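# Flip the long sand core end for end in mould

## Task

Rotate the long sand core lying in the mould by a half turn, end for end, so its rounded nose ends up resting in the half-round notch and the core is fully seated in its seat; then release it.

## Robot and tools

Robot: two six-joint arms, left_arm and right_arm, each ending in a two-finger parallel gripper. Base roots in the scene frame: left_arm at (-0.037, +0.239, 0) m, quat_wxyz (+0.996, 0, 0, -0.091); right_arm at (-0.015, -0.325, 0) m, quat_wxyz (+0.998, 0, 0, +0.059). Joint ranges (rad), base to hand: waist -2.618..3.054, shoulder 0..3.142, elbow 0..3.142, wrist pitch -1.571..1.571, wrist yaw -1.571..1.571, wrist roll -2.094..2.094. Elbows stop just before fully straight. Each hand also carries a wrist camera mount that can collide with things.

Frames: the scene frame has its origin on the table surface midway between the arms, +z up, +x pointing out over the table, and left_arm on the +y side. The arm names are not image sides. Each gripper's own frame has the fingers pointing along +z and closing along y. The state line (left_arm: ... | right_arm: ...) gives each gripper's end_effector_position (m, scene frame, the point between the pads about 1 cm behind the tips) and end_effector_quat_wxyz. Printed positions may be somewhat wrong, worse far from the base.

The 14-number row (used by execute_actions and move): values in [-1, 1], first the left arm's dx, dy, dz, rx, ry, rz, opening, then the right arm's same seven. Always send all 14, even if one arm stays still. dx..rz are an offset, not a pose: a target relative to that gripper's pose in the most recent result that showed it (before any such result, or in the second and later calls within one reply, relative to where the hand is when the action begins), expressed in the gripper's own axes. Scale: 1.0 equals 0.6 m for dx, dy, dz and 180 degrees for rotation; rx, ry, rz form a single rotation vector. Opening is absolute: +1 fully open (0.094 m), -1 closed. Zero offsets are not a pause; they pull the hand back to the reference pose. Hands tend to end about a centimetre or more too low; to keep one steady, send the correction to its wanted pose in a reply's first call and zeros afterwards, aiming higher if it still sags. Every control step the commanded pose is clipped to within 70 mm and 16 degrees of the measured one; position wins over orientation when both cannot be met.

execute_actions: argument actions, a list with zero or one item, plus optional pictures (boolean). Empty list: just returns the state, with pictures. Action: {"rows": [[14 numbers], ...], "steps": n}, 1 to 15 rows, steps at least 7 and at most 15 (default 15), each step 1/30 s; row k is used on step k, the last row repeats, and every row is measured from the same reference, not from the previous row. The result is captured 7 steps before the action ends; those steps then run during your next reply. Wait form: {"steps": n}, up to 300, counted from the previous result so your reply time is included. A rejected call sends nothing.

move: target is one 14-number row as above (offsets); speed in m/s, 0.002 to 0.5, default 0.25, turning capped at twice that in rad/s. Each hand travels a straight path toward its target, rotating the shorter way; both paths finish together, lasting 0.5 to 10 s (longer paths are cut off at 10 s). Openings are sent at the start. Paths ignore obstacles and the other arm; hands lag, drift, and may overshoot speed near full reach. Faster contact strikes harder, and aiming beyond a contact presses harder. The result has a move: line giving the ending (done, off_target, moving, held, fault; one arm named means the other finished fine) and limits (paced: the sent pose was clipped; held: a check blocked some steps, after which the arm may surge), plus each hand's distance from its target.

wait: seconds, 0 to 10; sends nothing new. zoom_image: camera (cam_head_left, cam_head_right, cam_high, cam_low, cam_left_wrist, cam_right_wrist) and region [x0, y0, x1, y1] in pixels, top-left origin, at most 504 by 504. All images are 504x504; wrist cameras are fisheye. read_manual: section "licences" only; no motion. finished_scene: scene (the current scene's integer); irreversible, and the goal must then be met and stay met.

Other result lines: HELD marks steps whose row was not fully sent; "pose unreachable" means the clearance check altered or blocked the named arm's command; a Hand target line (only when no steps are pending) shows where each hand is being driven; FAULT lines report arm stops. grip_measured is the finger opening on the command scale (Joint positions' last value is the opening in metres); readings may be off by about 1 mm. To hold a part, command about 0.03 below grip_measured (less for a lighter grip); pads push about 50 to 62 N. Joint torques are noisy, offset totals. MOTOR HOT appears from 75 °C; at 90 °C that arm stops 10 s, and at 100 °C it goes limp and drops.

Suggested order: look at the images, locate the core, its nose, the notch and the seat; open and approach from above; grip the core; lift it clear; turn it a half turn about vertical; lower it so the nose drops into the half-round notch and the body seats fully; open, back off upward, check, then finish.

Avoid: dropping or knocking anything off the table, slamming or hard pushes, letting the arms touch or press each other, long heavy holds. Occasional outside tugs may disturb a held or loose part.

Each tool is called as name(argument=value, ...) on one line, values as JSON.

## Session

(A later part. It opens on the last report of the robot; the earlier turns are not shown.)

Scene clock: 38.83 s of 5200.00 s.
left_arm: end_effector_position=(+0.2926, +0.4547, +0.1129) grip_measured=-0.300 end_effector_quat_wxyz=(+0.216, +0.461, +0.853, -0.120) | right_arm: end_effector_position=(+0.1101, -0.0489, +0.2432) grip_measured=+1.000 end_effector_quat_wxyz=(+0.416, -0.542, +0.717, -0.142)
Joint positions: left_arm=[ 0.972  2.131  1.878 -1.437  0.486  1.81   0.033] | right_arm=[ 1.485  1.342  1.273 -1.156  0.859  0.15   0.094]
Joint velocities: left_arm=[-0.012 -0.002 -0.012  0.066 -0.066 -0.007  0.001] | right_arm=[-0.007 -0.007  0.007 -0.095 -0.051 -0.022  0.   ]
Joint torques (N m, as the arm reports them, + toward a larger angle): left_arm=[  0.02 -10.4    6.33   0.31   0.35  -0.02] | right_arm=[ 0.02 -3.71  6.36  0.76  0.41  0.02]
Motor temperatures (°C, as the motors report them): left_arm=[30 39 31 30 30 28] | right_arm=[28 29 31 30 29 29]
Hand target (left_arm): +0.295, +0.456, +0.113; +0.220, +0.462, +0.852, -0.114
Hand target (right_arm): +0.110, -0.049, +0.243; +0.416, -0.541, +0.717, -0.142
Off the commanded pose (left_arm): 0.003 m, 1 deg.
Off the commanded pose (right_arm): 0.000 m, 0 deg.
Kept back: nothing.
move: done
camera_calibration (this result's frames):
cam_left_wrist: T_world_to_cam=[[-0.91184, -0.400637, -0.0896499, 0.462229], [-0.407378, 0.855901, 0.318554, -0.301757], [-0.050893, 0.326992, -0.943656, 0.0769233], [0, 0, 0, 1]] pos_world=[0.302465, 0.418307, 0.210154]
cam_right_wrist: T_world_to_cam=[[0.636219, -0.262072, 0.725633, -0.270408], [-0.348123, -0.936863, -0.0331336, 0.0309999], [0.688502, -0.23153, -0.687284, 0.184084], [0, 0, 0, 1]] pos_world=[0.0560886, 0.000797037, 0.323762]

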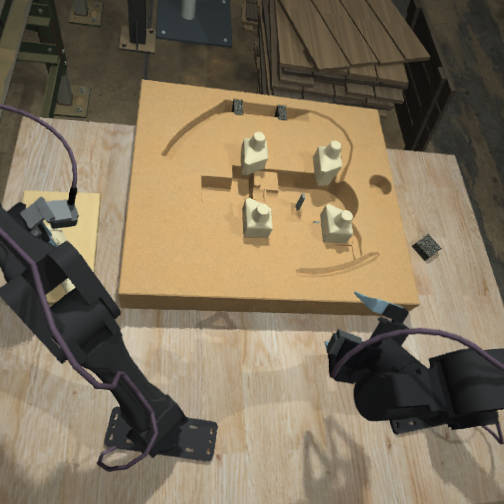

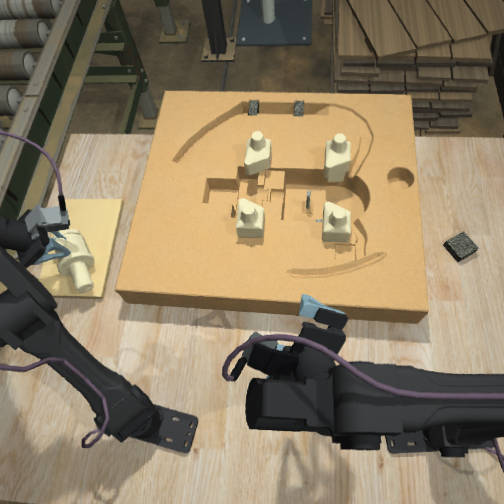

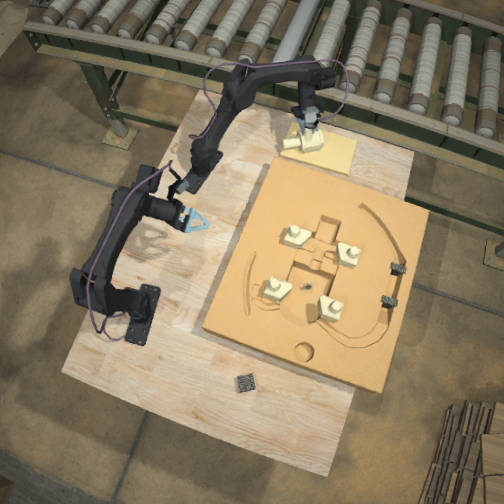

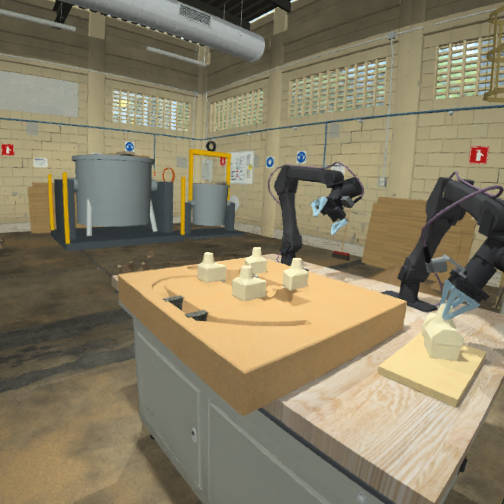

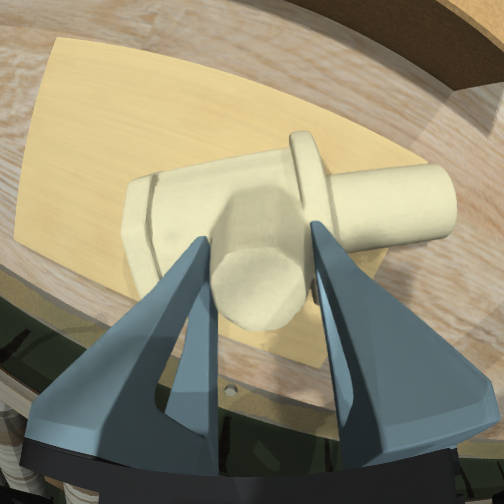

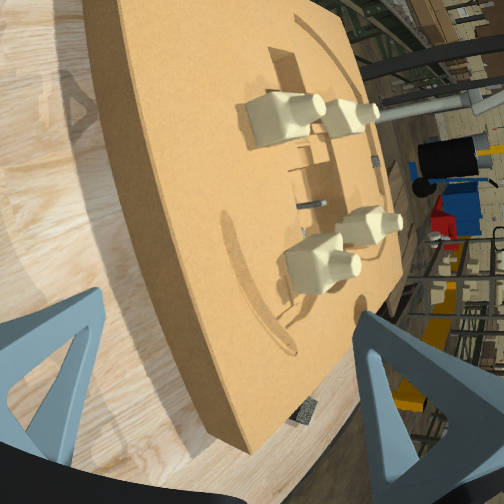

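move(target=[-0.06,0.01,-0.085,-0.015,-0.02,0.008,-0.4,0,0,0,0,0,0,1], speed=0.1)

move(target=[-0.125,0,-0.22,-0.19,-0.035,-0.30,-0.4,0,0,0,0,0,0,1], speed=0.35)

Scene clock: 40.20 s of 5200.00 s.
left_arm: end_effector_position=(+0.2940, +0.4565, +0.1352) grip_measured=-0.300 end_effector_quat_wxyz=(+0.215, +0.462, +0.852, -0.120) | right_arm: end_effector_position=(+0.1099, -0.0488, +0.2430) grip_measured=+1.000 end_effector_quat_wxyz=(+0.415, -0.542, +0.717, -0.141)
Joint positions: left_arm=[ 0.972  2.146  1.99  -1.535  0.484  1.812  0.033] | right_arm=[ 1.485  1.342  1.273 -1.156  0.857  0.15   0.094]
Joint velocities: left_arm=[ 0.007 -0.022  0.012  0.037  0.007  0.022 -0.001] | right_arm=[-0.002 -0.002 -0.012  0.022 -0.037 -0.037  0.   ]
Joint torques (N m, as the arm reports them, + toward a larger angle): left_arm=[  0.68 -14.42  10.41  -0.14   1.21  -0.03] | right_arm=[ 0.01 -3.72  6.37  0.76  0.41  0.02]
Motor temperatures (°C, as the motors report them): left_arm=[30 40 31 30 30 28] | right_arm=[28 29 31 30 29 29]
Hand target (left_arm): +0.301, +0.450, +0.174; +0.259, +0.460, +0.843, -0.097
Hand target (right_arm): +0.110, -0.049, +0.243; +0.416, -0.542, +0.717, -0.142
Off the commanded pose (left_arm): 0.041 m, 5 deg.
Off the commanded pose (right_arm): 0.000 m, 0 deg.
joint sent to its limit (left arm) — the command would take joint 4 (wrist pitch) past its lower limit, so that joint was sent only as far as its limit.
Kept back: nothing.
move: off_target (left_arm)
camera_calibration (this result's frames):
cam_left_wrist: T_world_to_cam=[[-0.9127, -0.398787, -0.0891467, 0.465532], [-0.405394, 0.856265, 0.320104, -0.310823], [-0.05132, 0.328298, -0.943179, 0.0969692], [0, 0, 0, 1]] pos_world=[0.303862, 0.41996, 0.232455]
cam_right_wrist: T_world_to_cam=[[0.637689, -0.261616, 0.724507, -0.269934], [-0.347575, -0.93709, -0.0324537, 0.0307518], [0.687419, -0.231125, -0.688503, 0.184526], [0, 0, 0, 1]] pos_world=[0.0559759, 0.000846787, 0.323614]

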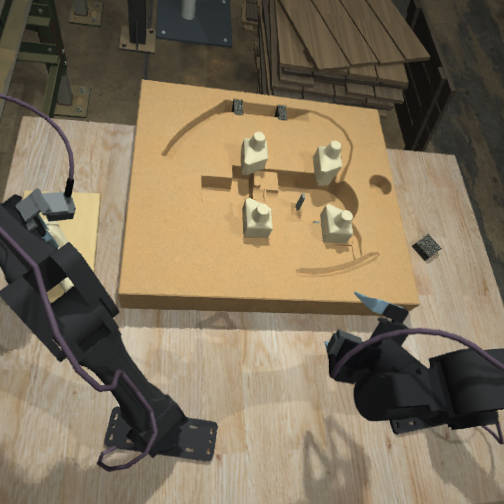

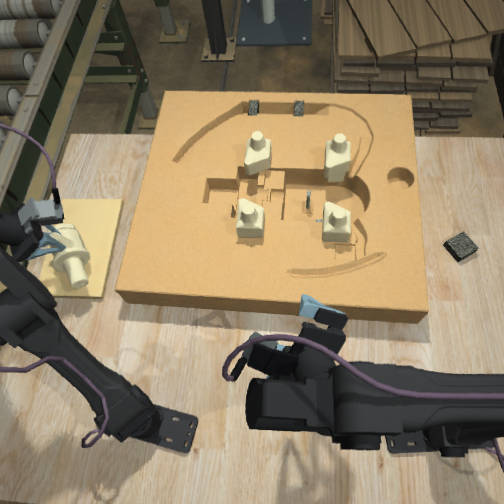

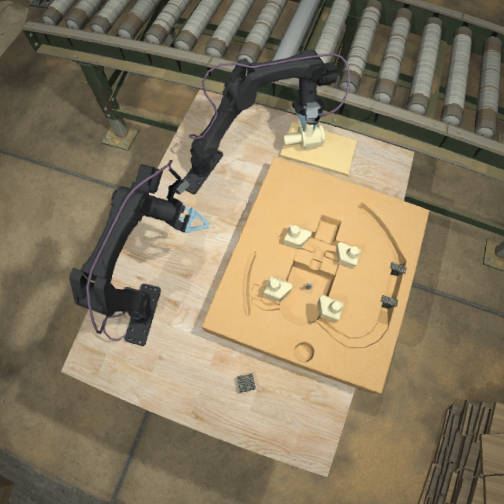

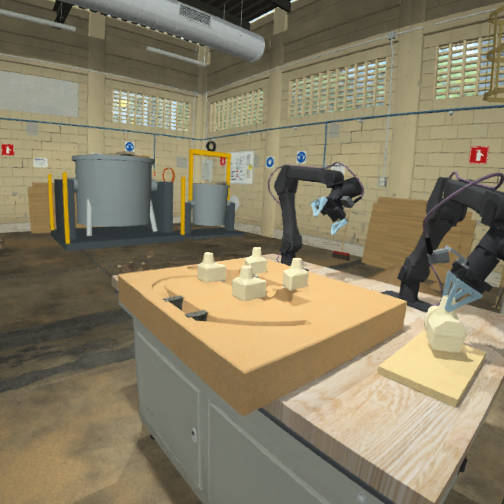

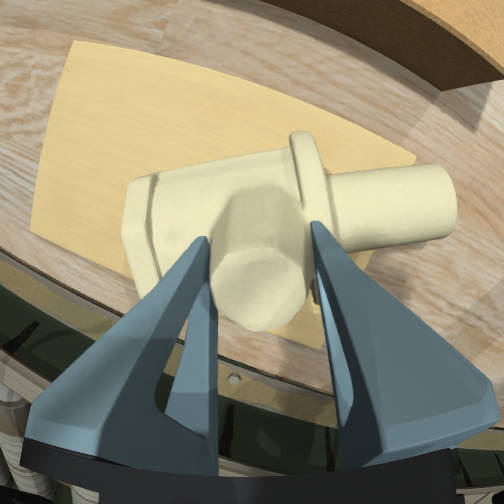

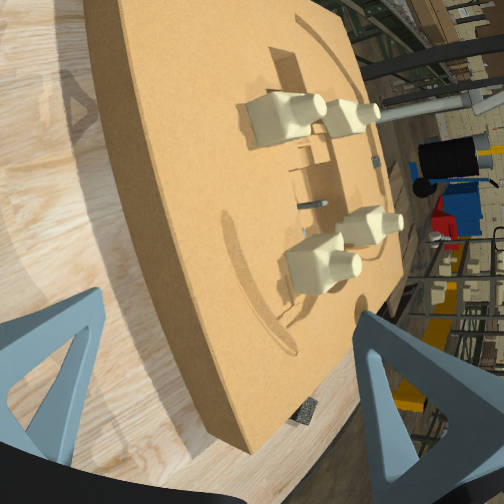

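Scene clock: 42.50 s of 5200.00 s.
left_arm: end_effector_position=(+0.2821, +0.4495, +0.2491) grip_measured=-0.300 end_effector_quat_wxyz=(+0.243, -0.068, +0.967, -0.016) | right_arm: end_effector_position=(+0.1097, -0.0487, +0.2427) grip_measured=+1.000 end_effector_quat_wxyz=(+0.414, -0.542, +0.717, -0.141)
Joint positions: left_arm=[ 0.909  1.698  1.826 -1.315  0.317  0.525  0.033] | right_arm=[ 1.485  1.342  1.273 -1.156  0.855  0.15   0.094]
Joint velocities: left_arm=[ 0.007 -0.012  0.017  0.022 -0.095 -0.066  0.001] | right_arm=[-0.017 -0.007 -0.002  0.051 -0.022 -0.022  0.   ]
Joint torques (N m, as the arm reports them, + toward a larger angle): left_arm=[ -0.79 -10.91   9.47   1.66   0.51  -0.08] | right_arm=[ 0.   -3.71  6.37  0.76  0.41  0.02]
Motor temperatures (°C, as the motors report them): left_arm=[30 40 31 30 30 28] | right_arm=[28 29 31 30 29 29]
Hand target (left_arm): +0.294, +0.450, +0.286; +0.306, -0.052, +0.951, +0.015
Hand target (right_arm): +0.110, -0.049, +0.243; +0.415, -0.542, +0.717, -0.141
Off the commanded pose (left_arm): 0.041 m, 8 deg.
Off the commanded pose (right_arm): 0.000 m, 0 deg.
Kept back: nothing.
move: off_target (left_arm)
camera_calibration (this result's frames):
cam_left_wrist: T_world_to_cam=[[-0.0411976, -0.998659, -0.0313625, 0.47144], [-0.946935, 0.0290108, 0.320114, 0.17851], [-0.318775, 0.0428861, -0.94686, 0.41071], [0, 0, 0, 1]] pos_world=[0.319384, 0.448015, 0.346526]
cam_right_wrist: T_world_to_cam=[[0.639156, -0.261159, 0.723378, -0.269459], [-0.347026, -0.937317, -0.0317748, 0.0305042], [0.686333, -0.230722, -0.689721, 0.184968], [0, 0, 0, 1]] pos_world=[0.0558628, 0.000896456, 0.323466]

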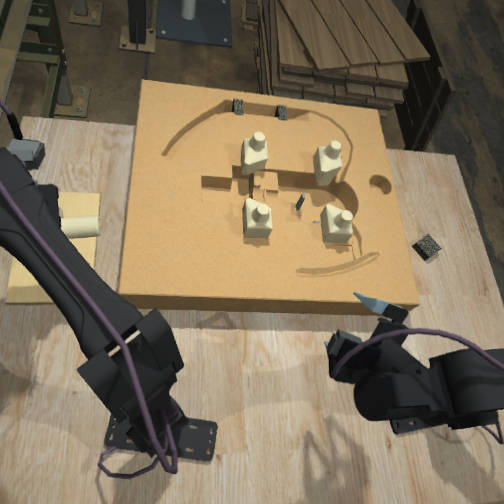

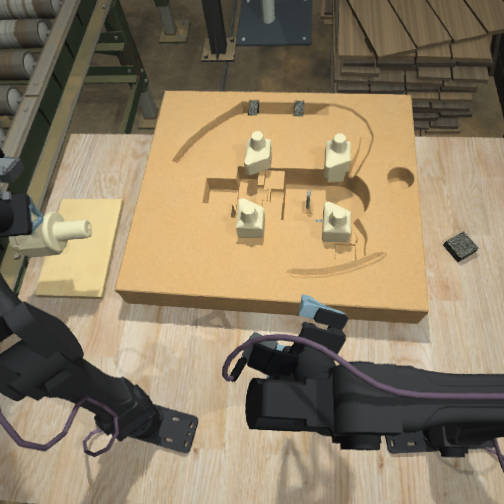

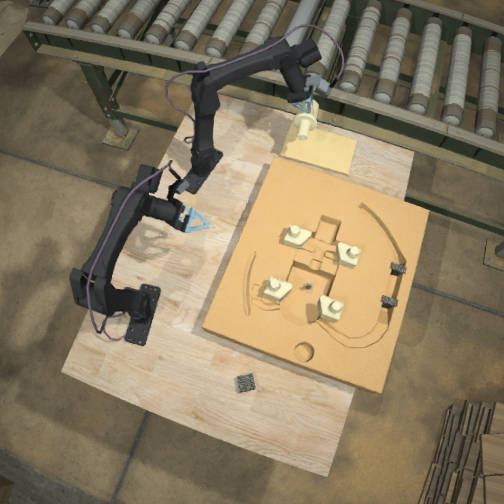

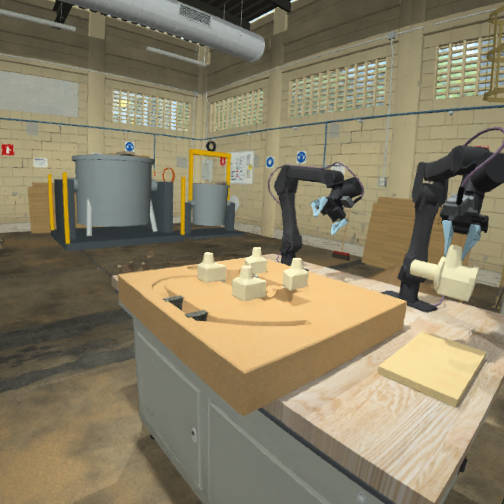

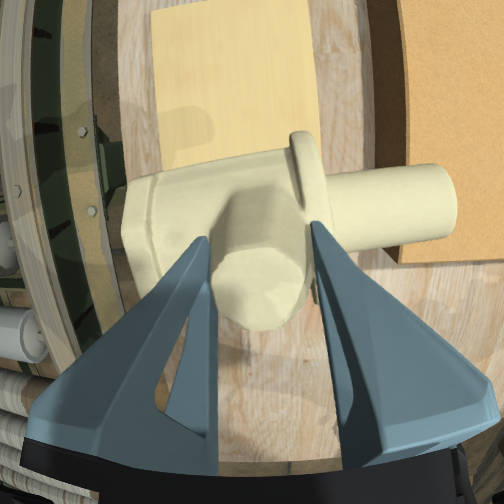

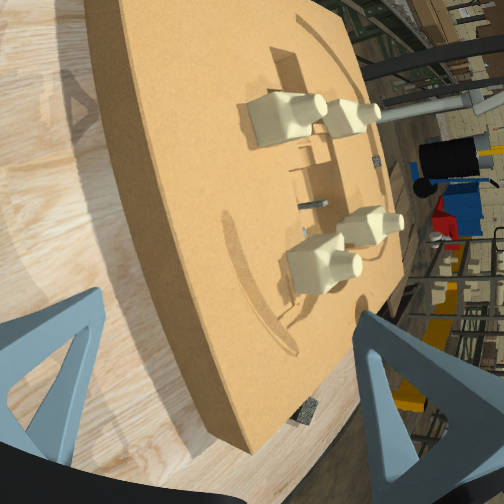

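move(target=[-0.2345,-0.471,0.134,0.0099,-0.0433,0.0428,-0.4,0,0,0,0,0,0,1], speed=0.22)

Scene clock: 45.27 s of 5200.00 s.
left_arm: end_effector_position=(+0.4533, +0.1839, +0.2050) grip_measured=-0.300 end_effector_quat_wxyz=(+0.225, +0.012, +0.974, -0.011) | right_arm: end_effector_position=(+0.1095, -0.0487, +0.2426) grip_measured=+1.000 end_effector_quat_wxyz=(+0.414, -0.543, +0.717, -0.140)
Joint positions: left_arm=[ 0.058  2.06   2.129 -1.185 -0.029 -0.094  0.033] | right_arm=[ 1.485  1.342  1.273 -1.156  0.854  0.15   0.094]
Joint velocities: left_arm=[-0.007  0.007  0.002 -0.051  0.022 -0.022 -0.001] | right_arm=[ 0.012 -0.002 -0.017  0.007 -0.037  0.037  0.   ]
Joint torques (N m, as the arm reports them, + toward a larger angle): left_arm=[  0.52 -13.68  12.42   1.69  -0.24  -0.08] | right_arm=[ 0.   -3.7   6.37  0.76  0.41  0.02]
Motor temperatures (°C, as the motors report them): left_arm=[30 40 32 31 30 28] | right_arm=[28 29 31 30 29 29]
Hand target (left_arm): +0.469, +0.188, +0.256; +0.304, +0.002, +0.953, -0.011
Hand target (right_arm): +0.110, -0.049, +0.243; +0.414, -0.542, +0.717, -0.141
Off the commanded pose (left_arm): 0.062 m, 10 deg.
Off the commanded pose (right_arm): 0.000 m, 0 deg.
Kept back: nothing.
move: off_target (left_arm)
camera_calibration (this result's frames):
cam_left_wrist: T_world_to_cam=[[-0.194348, -0.97824, -0.0726285, 0.286002], [-0.920485, 0.156282, 0.358168, 0.319275], [-0.339023, 0.136463, -0.930828, 0.423567], [0, 0, 0, 1]] pos_world=[0.493071, 0.172081, 0.300687]
cam_right_wrist: T_world_to_cam=[[0.640328, -0.260793, 0.722473, -0.269078], [-0.346585, -0.937498, -0.0312323, 0.0303063], [0.685462, -0.230399, -0.690694, 0.18532], [0, 0, 0, 1]] pos_world=[0.0557722, 0.000936132, 0.323348]

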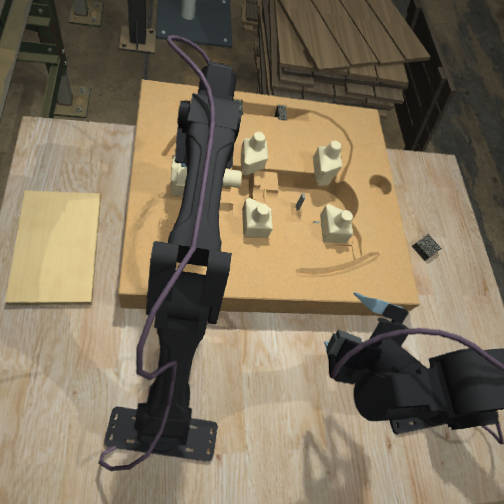

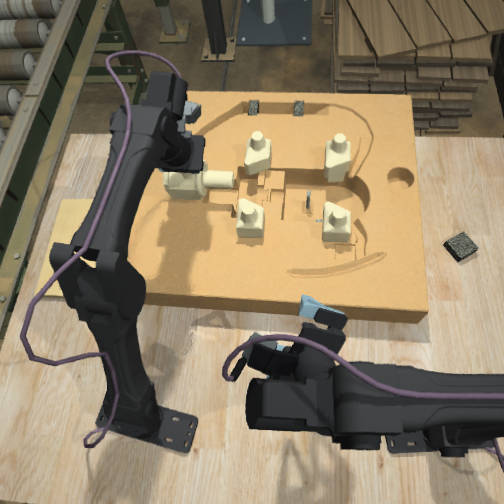

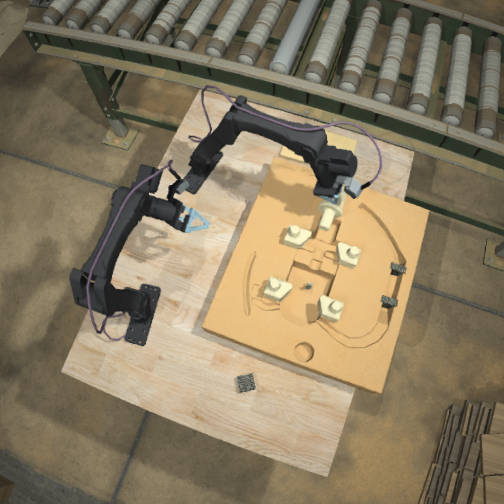

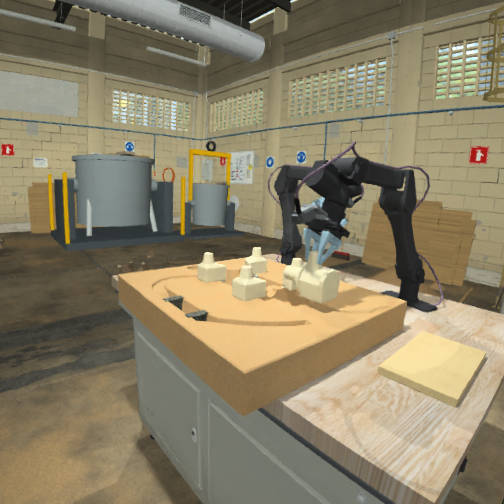

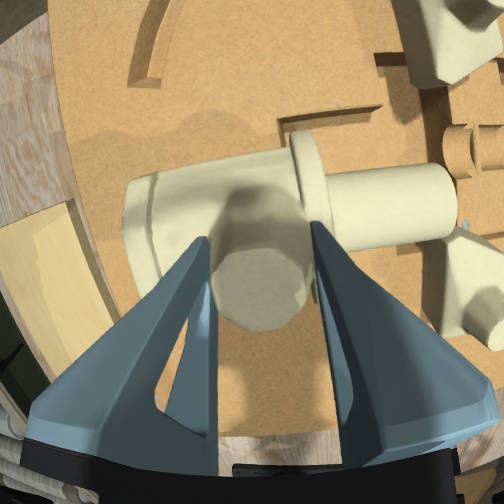

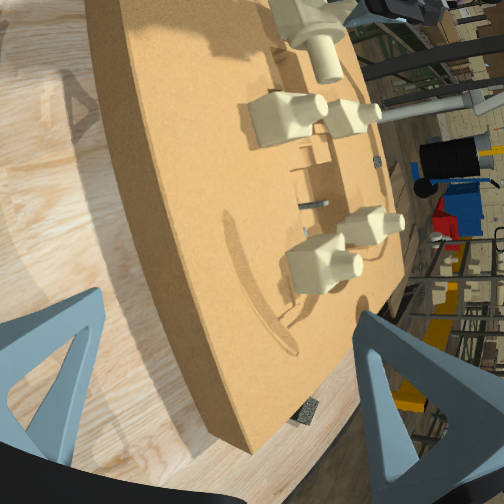

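execute_actions(actions=[{"rows":[[-0.08,0.005,-0.067,-0.004,-0.057,-0.01,-0.4,0,0,0,0,0,0,1],[-0.083,0.002,-0.067,-0.004,-0.06,-0.01,-0.4,0,0,0,0,0,0,1],[-0.086,-0.002,-0.066,-0.004,-0.063,-0.01,-0.4,0,0,0,0,0,0,1],[-0.089,-0.007,-0.066,-0.004,-0.066,-0.01,-0.4,0,0,0,0,0,0,1],[-0.092,-0.012,-0.065,-0.004,-0.069,-0.012,-0.4,0,0,0,0,0,0,1],[-0.095,-0.017,-0.065,-0.004,-0.072,-0.012,-0.4,0,0,0,0,0,0,1],[-0.098,-0.022,-0.065,-0.004,-0.075,-0.012,-0.4,0,0,0,0,0,0,1],[-0.1,-0.028,-0.065,-0.004,-0.075,-0.012,-0.4,0,0,0,0,0,0,1],[-0.1,-0.034,-0.065,-0.004,-0.075,-0.012,-0.4,0,0,0,0,0,0,1],[-0.1,-0.04,-0.065,-0.004,-0.075,-0.012,-0.4,0,0,0,0,0,0,1],[-0.1,-0.046,-0.065,-0.004,-0.075,-0.012,-0.4,0,0,0,0,0,0,1],[-0.1,-0.052,-0.065,-0.004,-0.075,-0.012,-0.4,0,0,0,0,0,0,1],[-0.1,-0.058,-0.065,-0.004,-0.075,-0.012,-0.4,0,0,0,0,0,0,1],[-0.1,-0.063,-0.065,-0.004,-0.075,-0.012,-0.4,0,0,0,0,0,0,1],[-0.1,-0.067,-0.065,-0.004,-0.075,-0.012,-0.4,0,0,0,0,0,0,1]]}])

wait(seconds=0.5)

Scene clock: 46.27 s of 5200.00 s.
left_arm: end_effector_position=(+0.4606, +0.1796, +0.2141) grip_measured=-0.300 end_effector_quat_wxyz=(+0.244, -0.001, +0.970, -0.006) | right_arm: end_effector_position=(+0.1093, -0.0486, +0.2424) grip_measured=+1.000 end_effector_quat_wxyz=(+0.413, -0.543, +0.717, -0.140)
Joint positions: left_arm=[ 0.042  2.069  2.162 -1.174 -0.056 -0.128  0.033] | right_arm=[ 1.485  1.342  1.273 -1.156  0.852  0.15   0.094]
Joint velocities: left_arm=[-0.183  0.007 -0.022  0.183 -0.168 -0.139 -0.   ] | right_arm=[ 0.007  0.002 -0.007  0.007 -0.007 -0.022  0.   ]
Joint torques (N m, as the arm reports them, + toward a larger angle): left_arm=[ -1.73 -13.05  12.86   1.93  -0.09  -0.1 ] | right_arm=[ 0.01 -3.7   6.37  0.76  0.42  0.02]
Motor temperatures (°C, as the motors report them): left_arm=[30 41 32 31 30 28] | right_arm=[28 29 31 30 29 29]
Steps of this call (steps 1 to 22: nothing new was sent; steps 23 to 30: the first 8 steps of this action). Readings (end_effector_position):
23: left_arm (+0.4532, +0.1842, +0.2058) | right_arm (+0.1094, -0.0486, +0.2425)
24: left_arm (+0.4541, +0.1843, +0.2068) | right_arm (+0.1094, -0.0486, +0.2425)
26: left_arm (+0.4558, +0.1844, +0.2098) | right_arm (+0.1094, -0.0486, +0.2424)
30: the state above

Scene clock: 47.00 s of 5200.00 s.
left_arm: end_effector_position=(+0.4639, +0.1397, +0.2146) grip_measured=-0.300 end_effector_quat_wxyz=(+0.254, +0.006, +0.967, -0.009) | right_arm: end_effector_position=(+0.1093, -0.0486, +0.2423) grip_measured=+1.000 end_effector_quat_wxyz=(+0.413, -0.543, +0.717, -0.140)
Joint positions: left_arm=[-0.047  2.098  2.201 -1.167 -0.093 -0.194  0.033] | right_arm=[ 1.485  1.342  1.273 -1.156  0.852  0.15   0.094]
Joint velocities: left_arm=[-0.002 -0.027 -0.022 -0.007 -0.007 -0.066  0.   ] | right_arm=[ 0.007 -0.007 -0.012 -0.095 -0.022 -0.022  0.   ]
Joint torques (N m, as the arm reports them, + toward a larger angle): left_arm=[  0.53 -13.59  12.46   1.93  -0.36  -0.09] | right_arm=[ 0.01 -3.72  6.36  0.76  0.41  0.02]
Motor temperatures (°C, as the motors report them): left_arm=[30 41 32 31 30 28] | right_arm=[28 29 31 30 29 29]
Hand target (left_arm): +0.482, +0.143, +0.268; +0.338, -0.009, +0.941, -0.015
Hand target (right_arm): +0.109, -0.049, +0.243; +0.414, -0.543, +0.717, -0.140
Off the commanded pose (left_arm): 0.058 m, 10 deg.
Off the commanded pose (right_arm): 0.000 m, 0 deg.
Kept back: nothing.
Steps of this call (steps 1 to 7: the last 7 steps of your previous action; steps 8 to 22: nothing new was sent). Readings (end_effector_position):
1: left_arm (+0.4613, +0.1765, +0.2143) | right_arm (+0.1093, -0.0486, +0.2424)
2: left_arm (+0.4618, +0.1730, +0.2146) | right_arm (+0.1093, -0.0486, +0.2424)
4: left_arm (+0.4624, +0.1642, +0.2153) | right_arm (+0.1093, -0.0486, +0.2423)
8: left_arm (+0.4636, +0.1457, +0.2156) | right_arm (+0.1093, -0.0486, +0.2423)
22: the state above
camera_calibration (this result's frames):
cam_left_wrist: T_world_to_cam=[[-0.177603, -0.98052, -0.0838908, 0.240504], [-0.941602, 0.144533, 0.304133, 0.355497], [-0.286084, 0.133007, -0.948929, 0.422005], [0, 0, 0, 1]] pos_world=[0.498179, 0.128309, 0.31251]
cam_right_wrist: T_world_to_cam=[[0.641792, -0.260334, 0.721339, -0.268601], [-0.346033, -0.937725, -0.0305552, 0.0300594], [0.684372, -0.229997, -0.691908, 0.18576], [0, 0, 0, 1]] pos_world=[0.0556586, 0.000985652, 0.3232]

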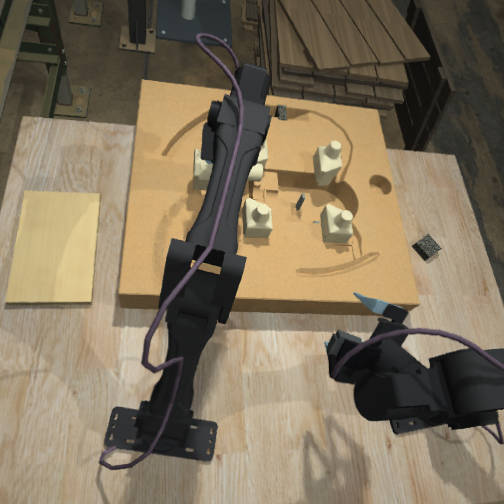

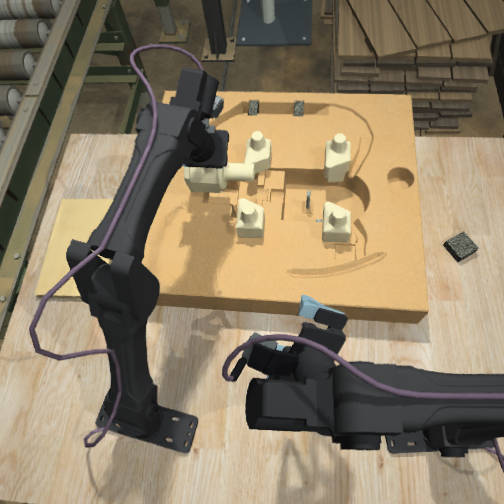

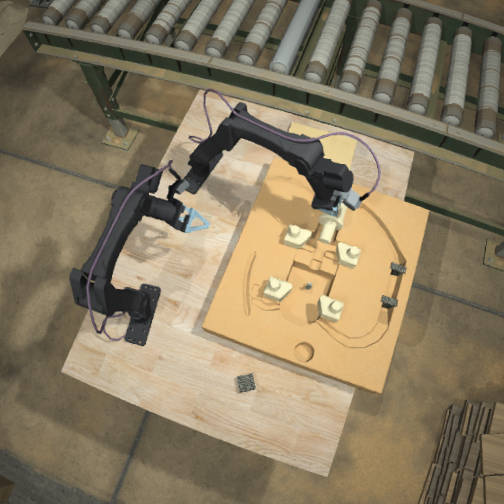

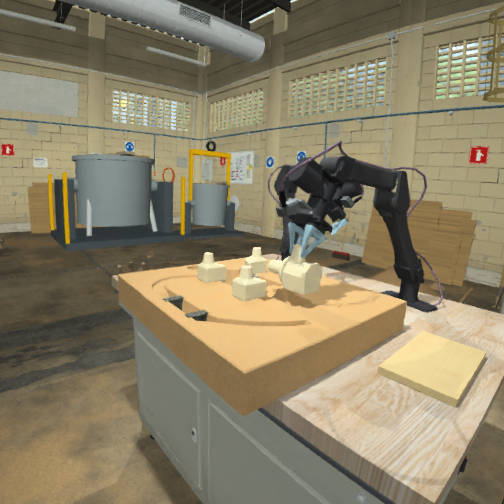

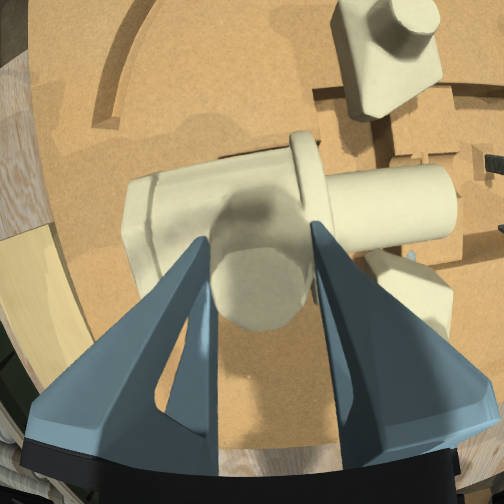

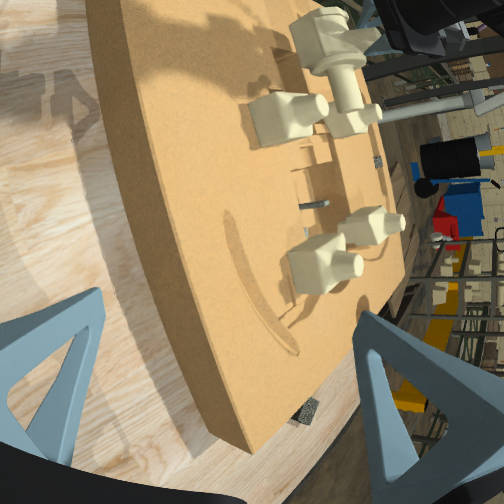

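execute_actions(actions=[{"rows":[[-0.079,0.002,-0.055,0,-0.056,-0.01,-0.4,0,0,0,0,0,0,1],[-0.079,-0.002,-0.054,0,-0.056,-0.01,-0.4,0,0,0,0,0,0,1],[-0.078,-0.006,-0.053,0,-0.056,-0.01,-0.4,0,0,0,0,0,0,1],[-0.078,-0.01,-0.051,0,-0.056,-0.01,-0.4,0,0,0,0,0,0,1],[-0.077,-0.014,-0.05,0,-0.056,-0.01,-0.4,0,0,0,0,0,0,1],[-0.077,-0.018,-0.048,0,-0.056,-0.01,-0.4,0,0,0,0,0,0,1],[-0.076,-0.022,-0.047,0,-0.056,-0.01,-0.4,0,0,0,0,0,0,1],[-0.075,-0.026,-0.045,0,-0.056,-0.011,-0.4,0,0,0,0,0,0,1],[-0.075,-0.03,-0.044,0,-0.056,-0.011,-0.4,0,0,0,0,0,0,1],[-0.074,-0.034,-0.042,0,-0.056,-0.011,-0.4,0,0,0,0,0,0,1],[-0.073,-0.038,-0.041,0,-0.056,-0.012,-0.4,0,0,0,0,0,0,1],[-0.073,-0.042,-0.039,0,-0.056,-0.012,-0.4,0,0,0,0,0,0,1],[-0.072,-0.045,-0.038,0,-0.056,-0.012,-0.4,0,0,0,0,0,0,1],[-0.071,-0.048,-0.037,0,-0.056,-0.012,-0.4,0,0,0,0,0,0,1],[-0.071,-0.05,-0.036,0,-0.056,-0.012,-0.4,0,0,0,0,0,0,1]]}])

wait(seconds=0.5)

zoom_image(camera="cam_low", region=[240, 220, 340, 320])

zoom_image(camera="cam_head_right", region=[190, 140, 310, 240])

Scene clock: 48.23 s of 5200.00 s.
left_arm: end_effector_position=(+0.4669, +0.1356, +0.2133) grip_measured=-0.300 end_effector_quat_wxyz=(+0.255, -0.000, +0.967, -0.004) | right_arm: end_effector_position=(+0.1091, -0.0485, +0.2421) grip_measured=+1.000 end_effector_quat_wxyz=(+0.413, -0.543, +0.718, -0.139)
Joint positions: left_arm=[-0.06   2.117  2.222 -1.171 -0.112 -0.215  0.033] | right_arm=[ 1.485  1.342  1.273 -1.156  0.85   0.15   0.094]
Joint velocities: left_arm=[-0.129  0.061  0.007 -0.022 -0.139 -0.154  0.   ] | right_arm=[-0.002 -0.002  0.002 -0.022  0.022  0.037  0.   ]
Joint torques (N m, as the arm reports them, + toward a larger angle): left_arm=[ -1.59 -13.44  11.96   2.    -0.25  -0.09] | right_arm=[ 0.01 -3.7   6.37  0.76  0.42  0.02]
Motor temperatures (°C, as the motors report them): left_arm=[30 41 32 31 30 28] | right_arm=[28 29 31 30 29 29]
Steps of this call (steps 1 to 29: nothing new was sent; steps 30 to 37: the first 8 steps of this action). Readings (end_effector_position):
30: left_arm (+0.4640, +0.1398, +0.2146) | right_arm (+0.1093, -0.0486, +0.2423)
31: left_arm (+0.4644, +0.1399, +0.2150) | right_arm (+0.1092, -0.0486, +0.2423)
33: left_arm (+0.4659, +0.1397, +0.2154) | right_arm (+0.1092, -0.0486, +0.2422)
37: the state above

Scene clock: 48.97 s of 5200.00 s.
left_arm: end_effector_position=(+0.4650, +0.1094, +0.2034) grip_measured=-0.300 end_effector_quat_wxyz=(+0.251, +0.002, +0.968, -0.006) | right_arm: end_effector_position=(+0.1091, -0.0485, +0.2421) grip_measured=+1.000 end_effector_quat_wxyz=(+0.413, -0.543, +0.718, -0.139)
Joint positions: left_arm=[-0.117  2.14   2.222 -1.162 -0.132 -0.262  0.033] | right_arm=[ 1.485  1.342  1.273 -1.156  0.85   0.15   0.094]
Joint velocities: left_arm=[-0.027 -0.012 -0.007  0.007 -0.007 -0.066 -0.   ] | right_arm=[ 0.002 -0.002  0.002 -0.037 -0.051 -0.007  0.   ]
Joint torques (N m, as the arm reports them, + toward a larger angle): left_arm=[  0.13 -14.13  11.51   1.98  -0.44  -0.08] | right_arm=[ 0.01 -3.71  6.37  0.76  0.41  0.02]
Motor temperatures (°C, as the motors report them): left_arm=[30 41 32 32 30 28] | right_arm=[28 29 31 30 29 29]
Hand target (left_arm): +0.483, +0.110, +0.256; +0.335, -0.013, +0.942, -0.017
Hand target (right_arm): +0.109, -0.049, +0.242; +0.413, -0.543, +0.717, -0.140
Off the commanded pose (left_arm): 0.057 m, 11 deg.
Off the commanded pose (right_arm): 0.000 m, 0 deg.
Kept back: nothing.
Steps of this call (steps 1 to 7: the last 7 steps of your previous action; steps 8 to 22: nothing new was sent). Readings (end_effector_position):
1: left_arm (+0.4667, +0.1333, +0.2122) | right_arm (+0.1091, -0.0485, +0.2421)
2: left_arm (+0.4663, +0.1306, +0.2109) | right_arm (+0.1091, -0.0485, +0.2421)
4: left_arm (+0.4656, +0.1244, +0.2082) | right_arm (+0.1091, -0.0485, +0.2421)
8: left_arm (+0.4643, +0.1123, +0.2042) | right_arm (+0.1091, -0.0485, +0.2421)
22: the state above
camera_calibration (this result's frames):
cam_left_wrist: T_world_to_cam=[[-0.169649, -0.981705, -0.0864498, 0.207021], [-0.94117, 0.135378, 0.309632, 0.363999], [-0.292264, 0.133893, -0.946918, 0.418046], [0, 0, 0, 1]] pos_world=[0.499886, 0.0979834, 0.301046]
cam_right_wrist: T_world_to_cam=[[0.64296, -0.259967, 0.72043, -0.268219], [-0.345591, -0.937905, -0.0300141, 0.0298622], [0.683497, -0.229676, -0.692878, 0.186112], [0, 0, 0, 1]] pos_world=[0.0555676, 0.00102521, 0.323082]

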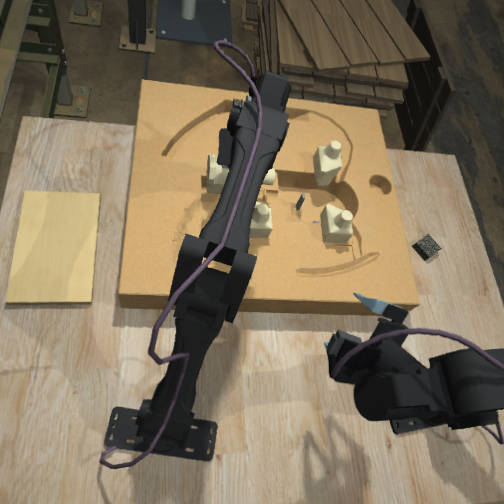

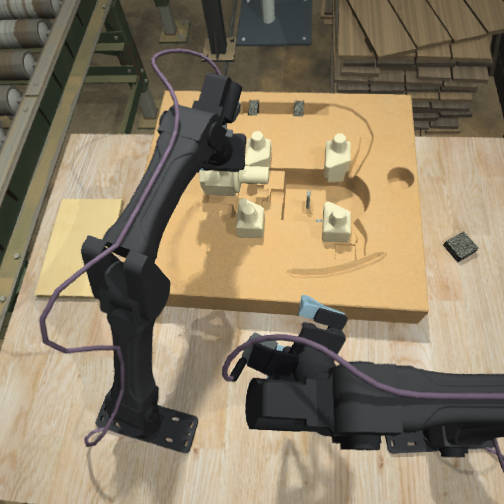

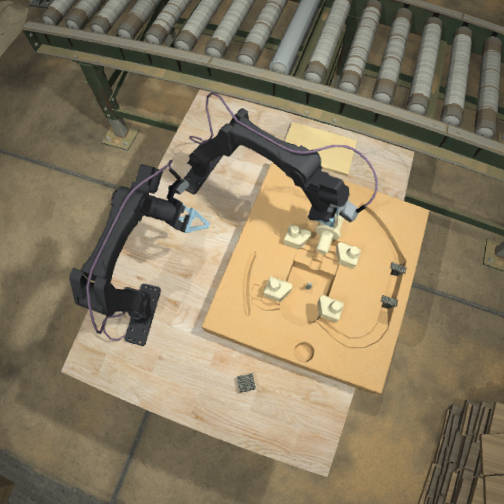

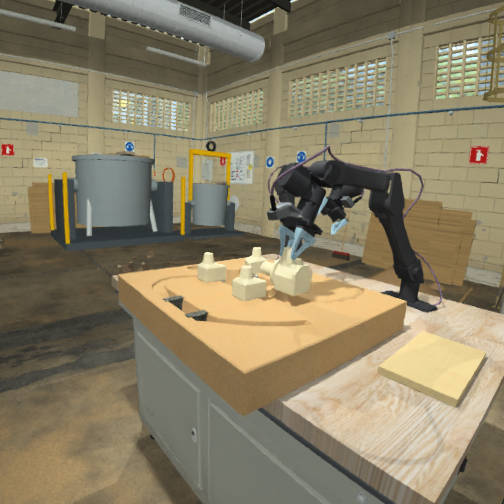

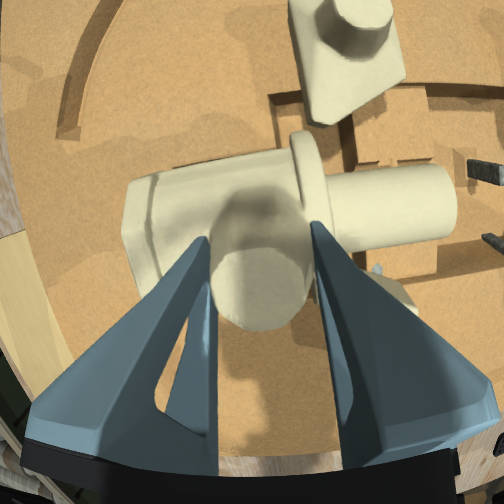

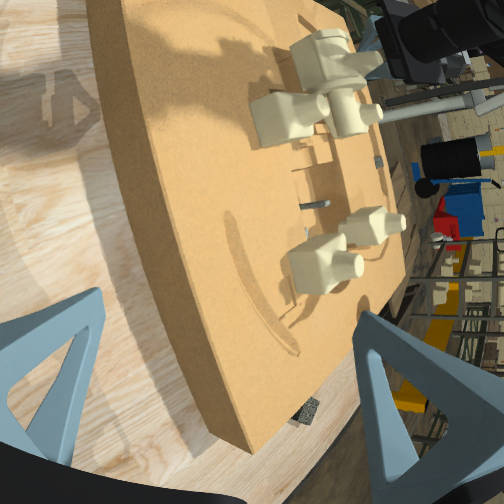

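Region (240, 220, 340, 320) of cam_low's 504x504 image, scaled by 5.040, with more detail than that image has.

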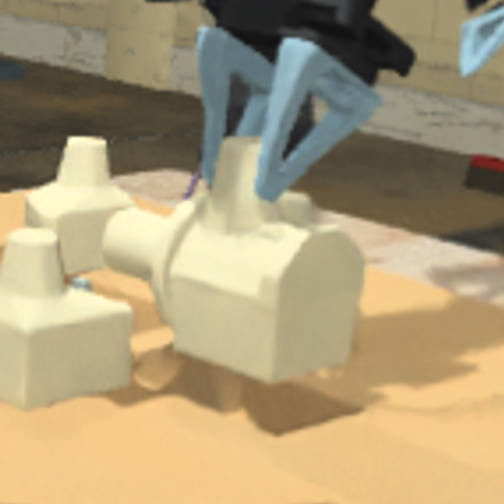

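Region (190, 140, 310, 240) of cam_head_right's 504x504 image, scaled by 4.200, with more detail than that image has.

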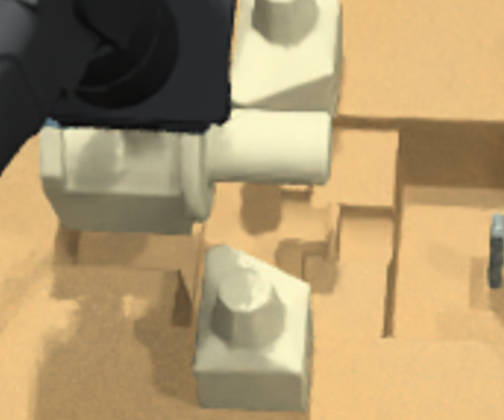

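execute_actions(actions=[{"rows":[[-0.068,0,-0.056,0.002,-0.054,-0.01,-0.4,0,0,0,0,0,0,1],[-0.064,0,-0.055,0.002,-0.052,-0.01,-0.4,0,0,0,0,0,0,1],[-0.0605,0,-0.054,0.002,-0.05,-0.01,-0.4,0,0,0,0,0,0,1],[-0.058,-0.001,-0.052,0.002,-0.048,-0.01,-0.4,0,0,0,0,0,0,1],[-0.056,-0.001,-0.049,0.002,-0.048,-0.01,-0.4,0,0,0,0,0,0,1],[-0.054,-0.001,-0.046,0.002,-0.048,-0.01,-0.4,0,0,0,0,0,0,1],[-0.052,-0.002,-0.044,0.002,-0.048,-0.01,-0.4,0,0,0,0,0,0,1],[-0.05,-0.002,-0.041,0.002,-0.048,-0.01,-0.4,0,0,0,0,0,0,1],[-0.048,-0.002,-0.039,0.002,-0.048,-0.01,-0.4,0,0,0,0,0,0,1],[-0.046,-0.002,-0.036,0.002,-0.048,-0.01,-0.4,0,0,0,0,0,0,1],[-0.044,-0.002,-0.034,0.002,-0.048,-0.01,-0.4,0,0,0,0,0,0,1],[-0.042,-0.002,-0.031,0.002,-0.048,-0.01,-0.4,0,0,0,0,0,0,1],[-0.04,-0.002,-0.028,0.002,-0.048,-0.01,-0.4,0,0,0,0,0,0,1],[-0.039,-0.002,-0.026,0.002,-0.048,-0.01,-0.4,0,0,0,0,0,0,1],[-0.0384,-0.002,-0.0245,0.002,-0.048,-0.01,-0.4,0,0,0,0,0,0,1]]}])

wait(seconds=0.4)

zoom_image(camera="cam_low", region=[240, 220, 340, 320])

zoom_image(camera="cam_head_right", region=[190, 140, 310, 240])

Scene clock: 50.23 s of 5200.00 s.
left_arm: end_effector_position=(+0.4648, +0.1098, +0.1998) grip_measured=-0.300 end_effector_quat_wxyz=(+0.250, -0.001, +0.968, -0.005) | right_arm: end_effector_position=(+0.1089, -0.0485, +0.2419) grip_measured=+1.000 end_effector_quat_wxyz=(+0.412, -0.544, +0.718, -0.139)
Joint positions: left_arm=[-0.117  2.135  2.202 -1.148 -0.134 -0.269  0.033] | right_arm=[ 1.485  1.342  1.273 -1.156  0.849  0.15   0.094]
Joint velocities: left_arm=[ 0.002 -0.071 -0.31   0.198 -0.051  0.007  0.   ] | right_arm=[ 0.002 -0.002 -0.007 -0.081 -0.022 -0.022  0.   ]
Joint torques (N m, as the arm reports them, + toward a larger angle): left_arm=[ -0.66 -15.14   7.91   1.74  -0.42  -0.06] | right_arm=[ 0.01 -3.71  6.38  0.76  0.4   0.02]
Motor temperatures (°C, as the motors report them): left_arm=[30 42 32 32 30 28] | right_arm=[28 29 31 30 29 29]
Steps of this call (steps 1 to 30: nothing new was sent; steps 31 to 38: the first 8 steps of this action). Readings (end_effector_position):
31: left_arm (+0.4651, +0.1095, +0.2035) | right_arm (+0.1090, -0.0485, +0.2421)
32: left_arm (+0.4651, +0.1096, +0.2035) | right_arm (+0.1090, -0.0485, +0.2420)
34: left_arm (+0.4651, +0.1097, +0.2035) | right_arm (+0.1089, -0.0485, +0.2420)
38: the state above

Scene clock: 50.87 s of 5200.00 s.
left_arm: end_effector_position=(+0.4614, +0.1117, +0.1777) grip_measured=-0.300 end_effector_quat_wxyz=(+0.242, -0.003, +0.970, -0.001) | right_arm: end_effector_position=(+0.1089, -0.0484, +0.2419) grip_measured=+1.000 end_effector_quat_wxyz=(+0.412, -0.544, +0.718, -0.139)
Joint positions: left_arm=[-0.118  2.11   2.079 -1.07  -0.139 -0.274  0.033] | right_arm=[ 1.485  1.342  1.273 -1.156  0.849  0.15   0.094]
Joint velocities: left_arm=[-0.002  0.007  0.007  0.007 -0.066 -0.007  0.001] | right_arm=[-0.027  0.007  0.012 -0.081 -0.037 -0.037  0.   ]
Joint torques (N m, as the arm reports them, + toward a larger angle): left_arm=[ -0.71 -15.85   8.68   1.89  -0.39  -0.07] | right_arm=[ 0.01 -3.72  6.36  0.77  0.41  0.02]
Motor temperatures (°C, as the motors report them): left_arm=[30 42 32 32 30 28] | right_arm=[28 29 31 30 29 29]
Hand target (left_arm): +0.474, +0.109, +0.229; +0.319, -0.013, +0.947, -0.014
Hand target (right_arm): +0.109, -0.049, +0.242; +0.413, -0.543, +0.718, -0.139
Off the commanded pose (left_arm): 0.053 m, 10 deg.
Off the commanded pose (right_arm): 0.000 m, 0 deg.
Kept back: nothing.
Steps of this call (steps 1 to 7: the last 7 steps of your previous action; steps 8 to 19: nothing new was sent). Readings (end_effector_position):
1: left_arm (+0.4644, +0.1100, +0.1975) | right_arm (+0.1089, -0.0485, +0.2419)
2: left_arm (+0.4637, +0.1103, +0.1944) | right_arm (+0.1089, -0.0485, +0.2419)
4: left_arm (+0.4616, +0.1110, +0.1871) | right_arm (+0.1089, -0.0484, +0.2419)
8: left_arm (+0.4612, +0.1117, +0.1795) | right_arm (+0.1089, -0.0484, +0.2419)
19: the state above
camera_calibration (this result's frames):
cam_left_wrist: T_world_to_cam=[[-0.158196, -0.983285, -0.0901395, 0.201942], [-0.936837, 0.120626, 0.328308, 0.364612], [-0.311947, 0.136383, -0.94026, 0.399985], [0, 0, 0, 1]] pos_world=[0.498302, 0.100033, 0.274588]
cam_right_wrist: T_world_to_cam=[[0.644419, -0.259507, 0.719291, -0.267741], [-0.345037, -0.938131, -0.0293387, 0.0296161], [0.682403, -0.229275, -0.694089, 0.18655], [0, 0, 0, 1]] pos_world=[0.0554534, 0.00107458, 0.322935]

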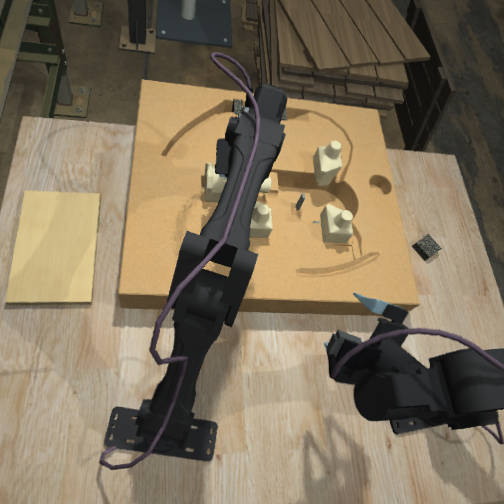

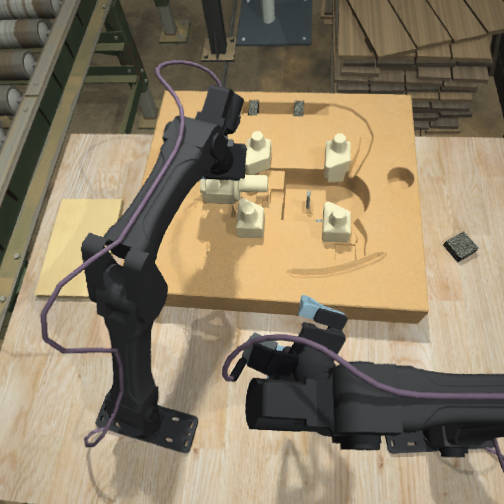

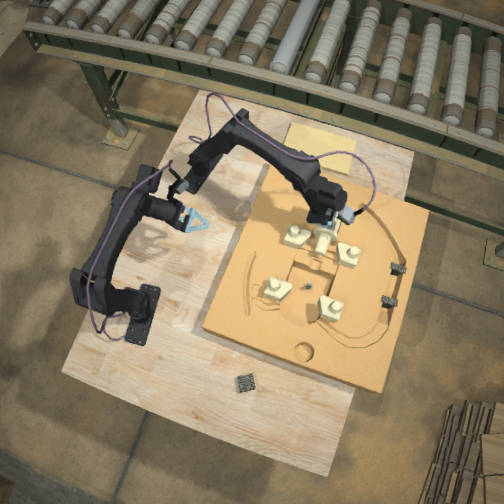

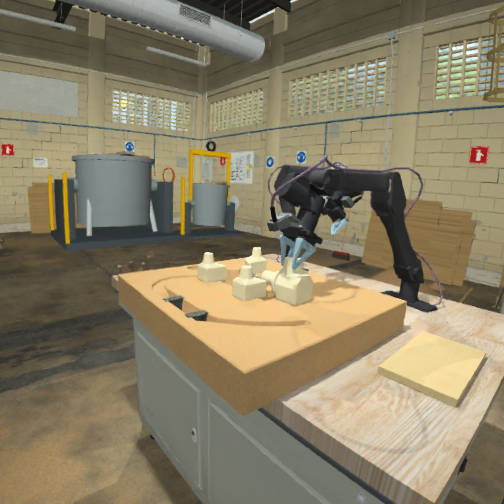

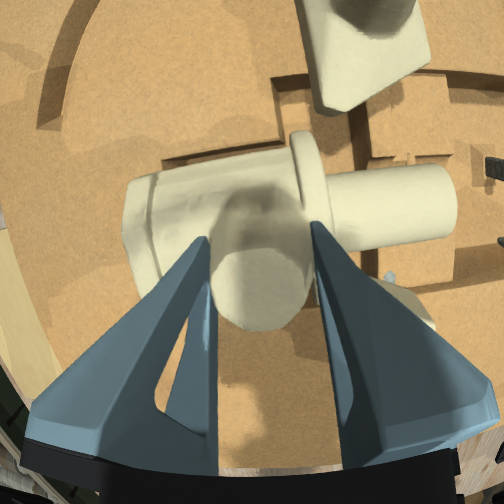

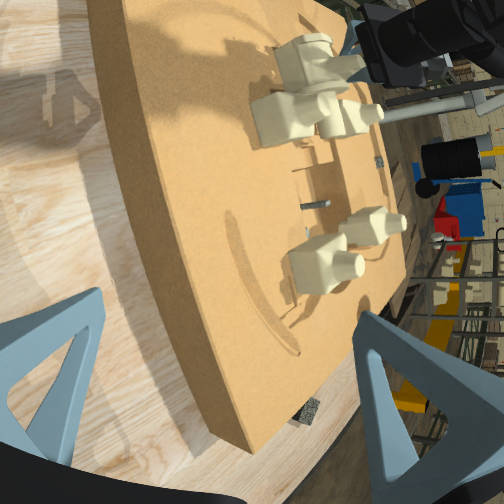

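Region (240, 220, 340, 320) of cam_low's 504x504 image, scaled by 5.040, with more detail than that image has.

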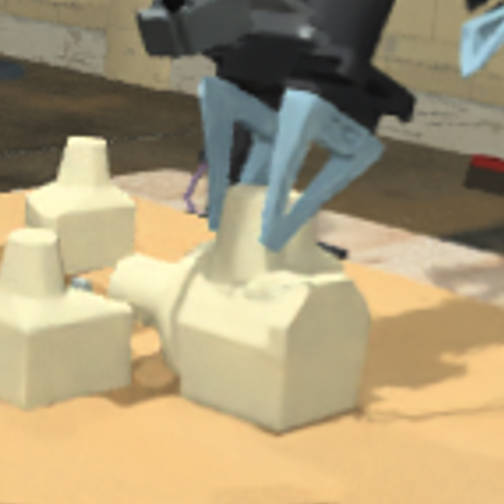

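Region (190, 140, 310, 240) of cam_head_right's 504x504 image, scaled by 4.200, with more detail than that image has.

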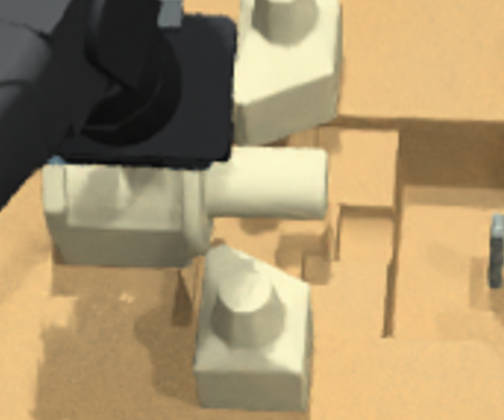

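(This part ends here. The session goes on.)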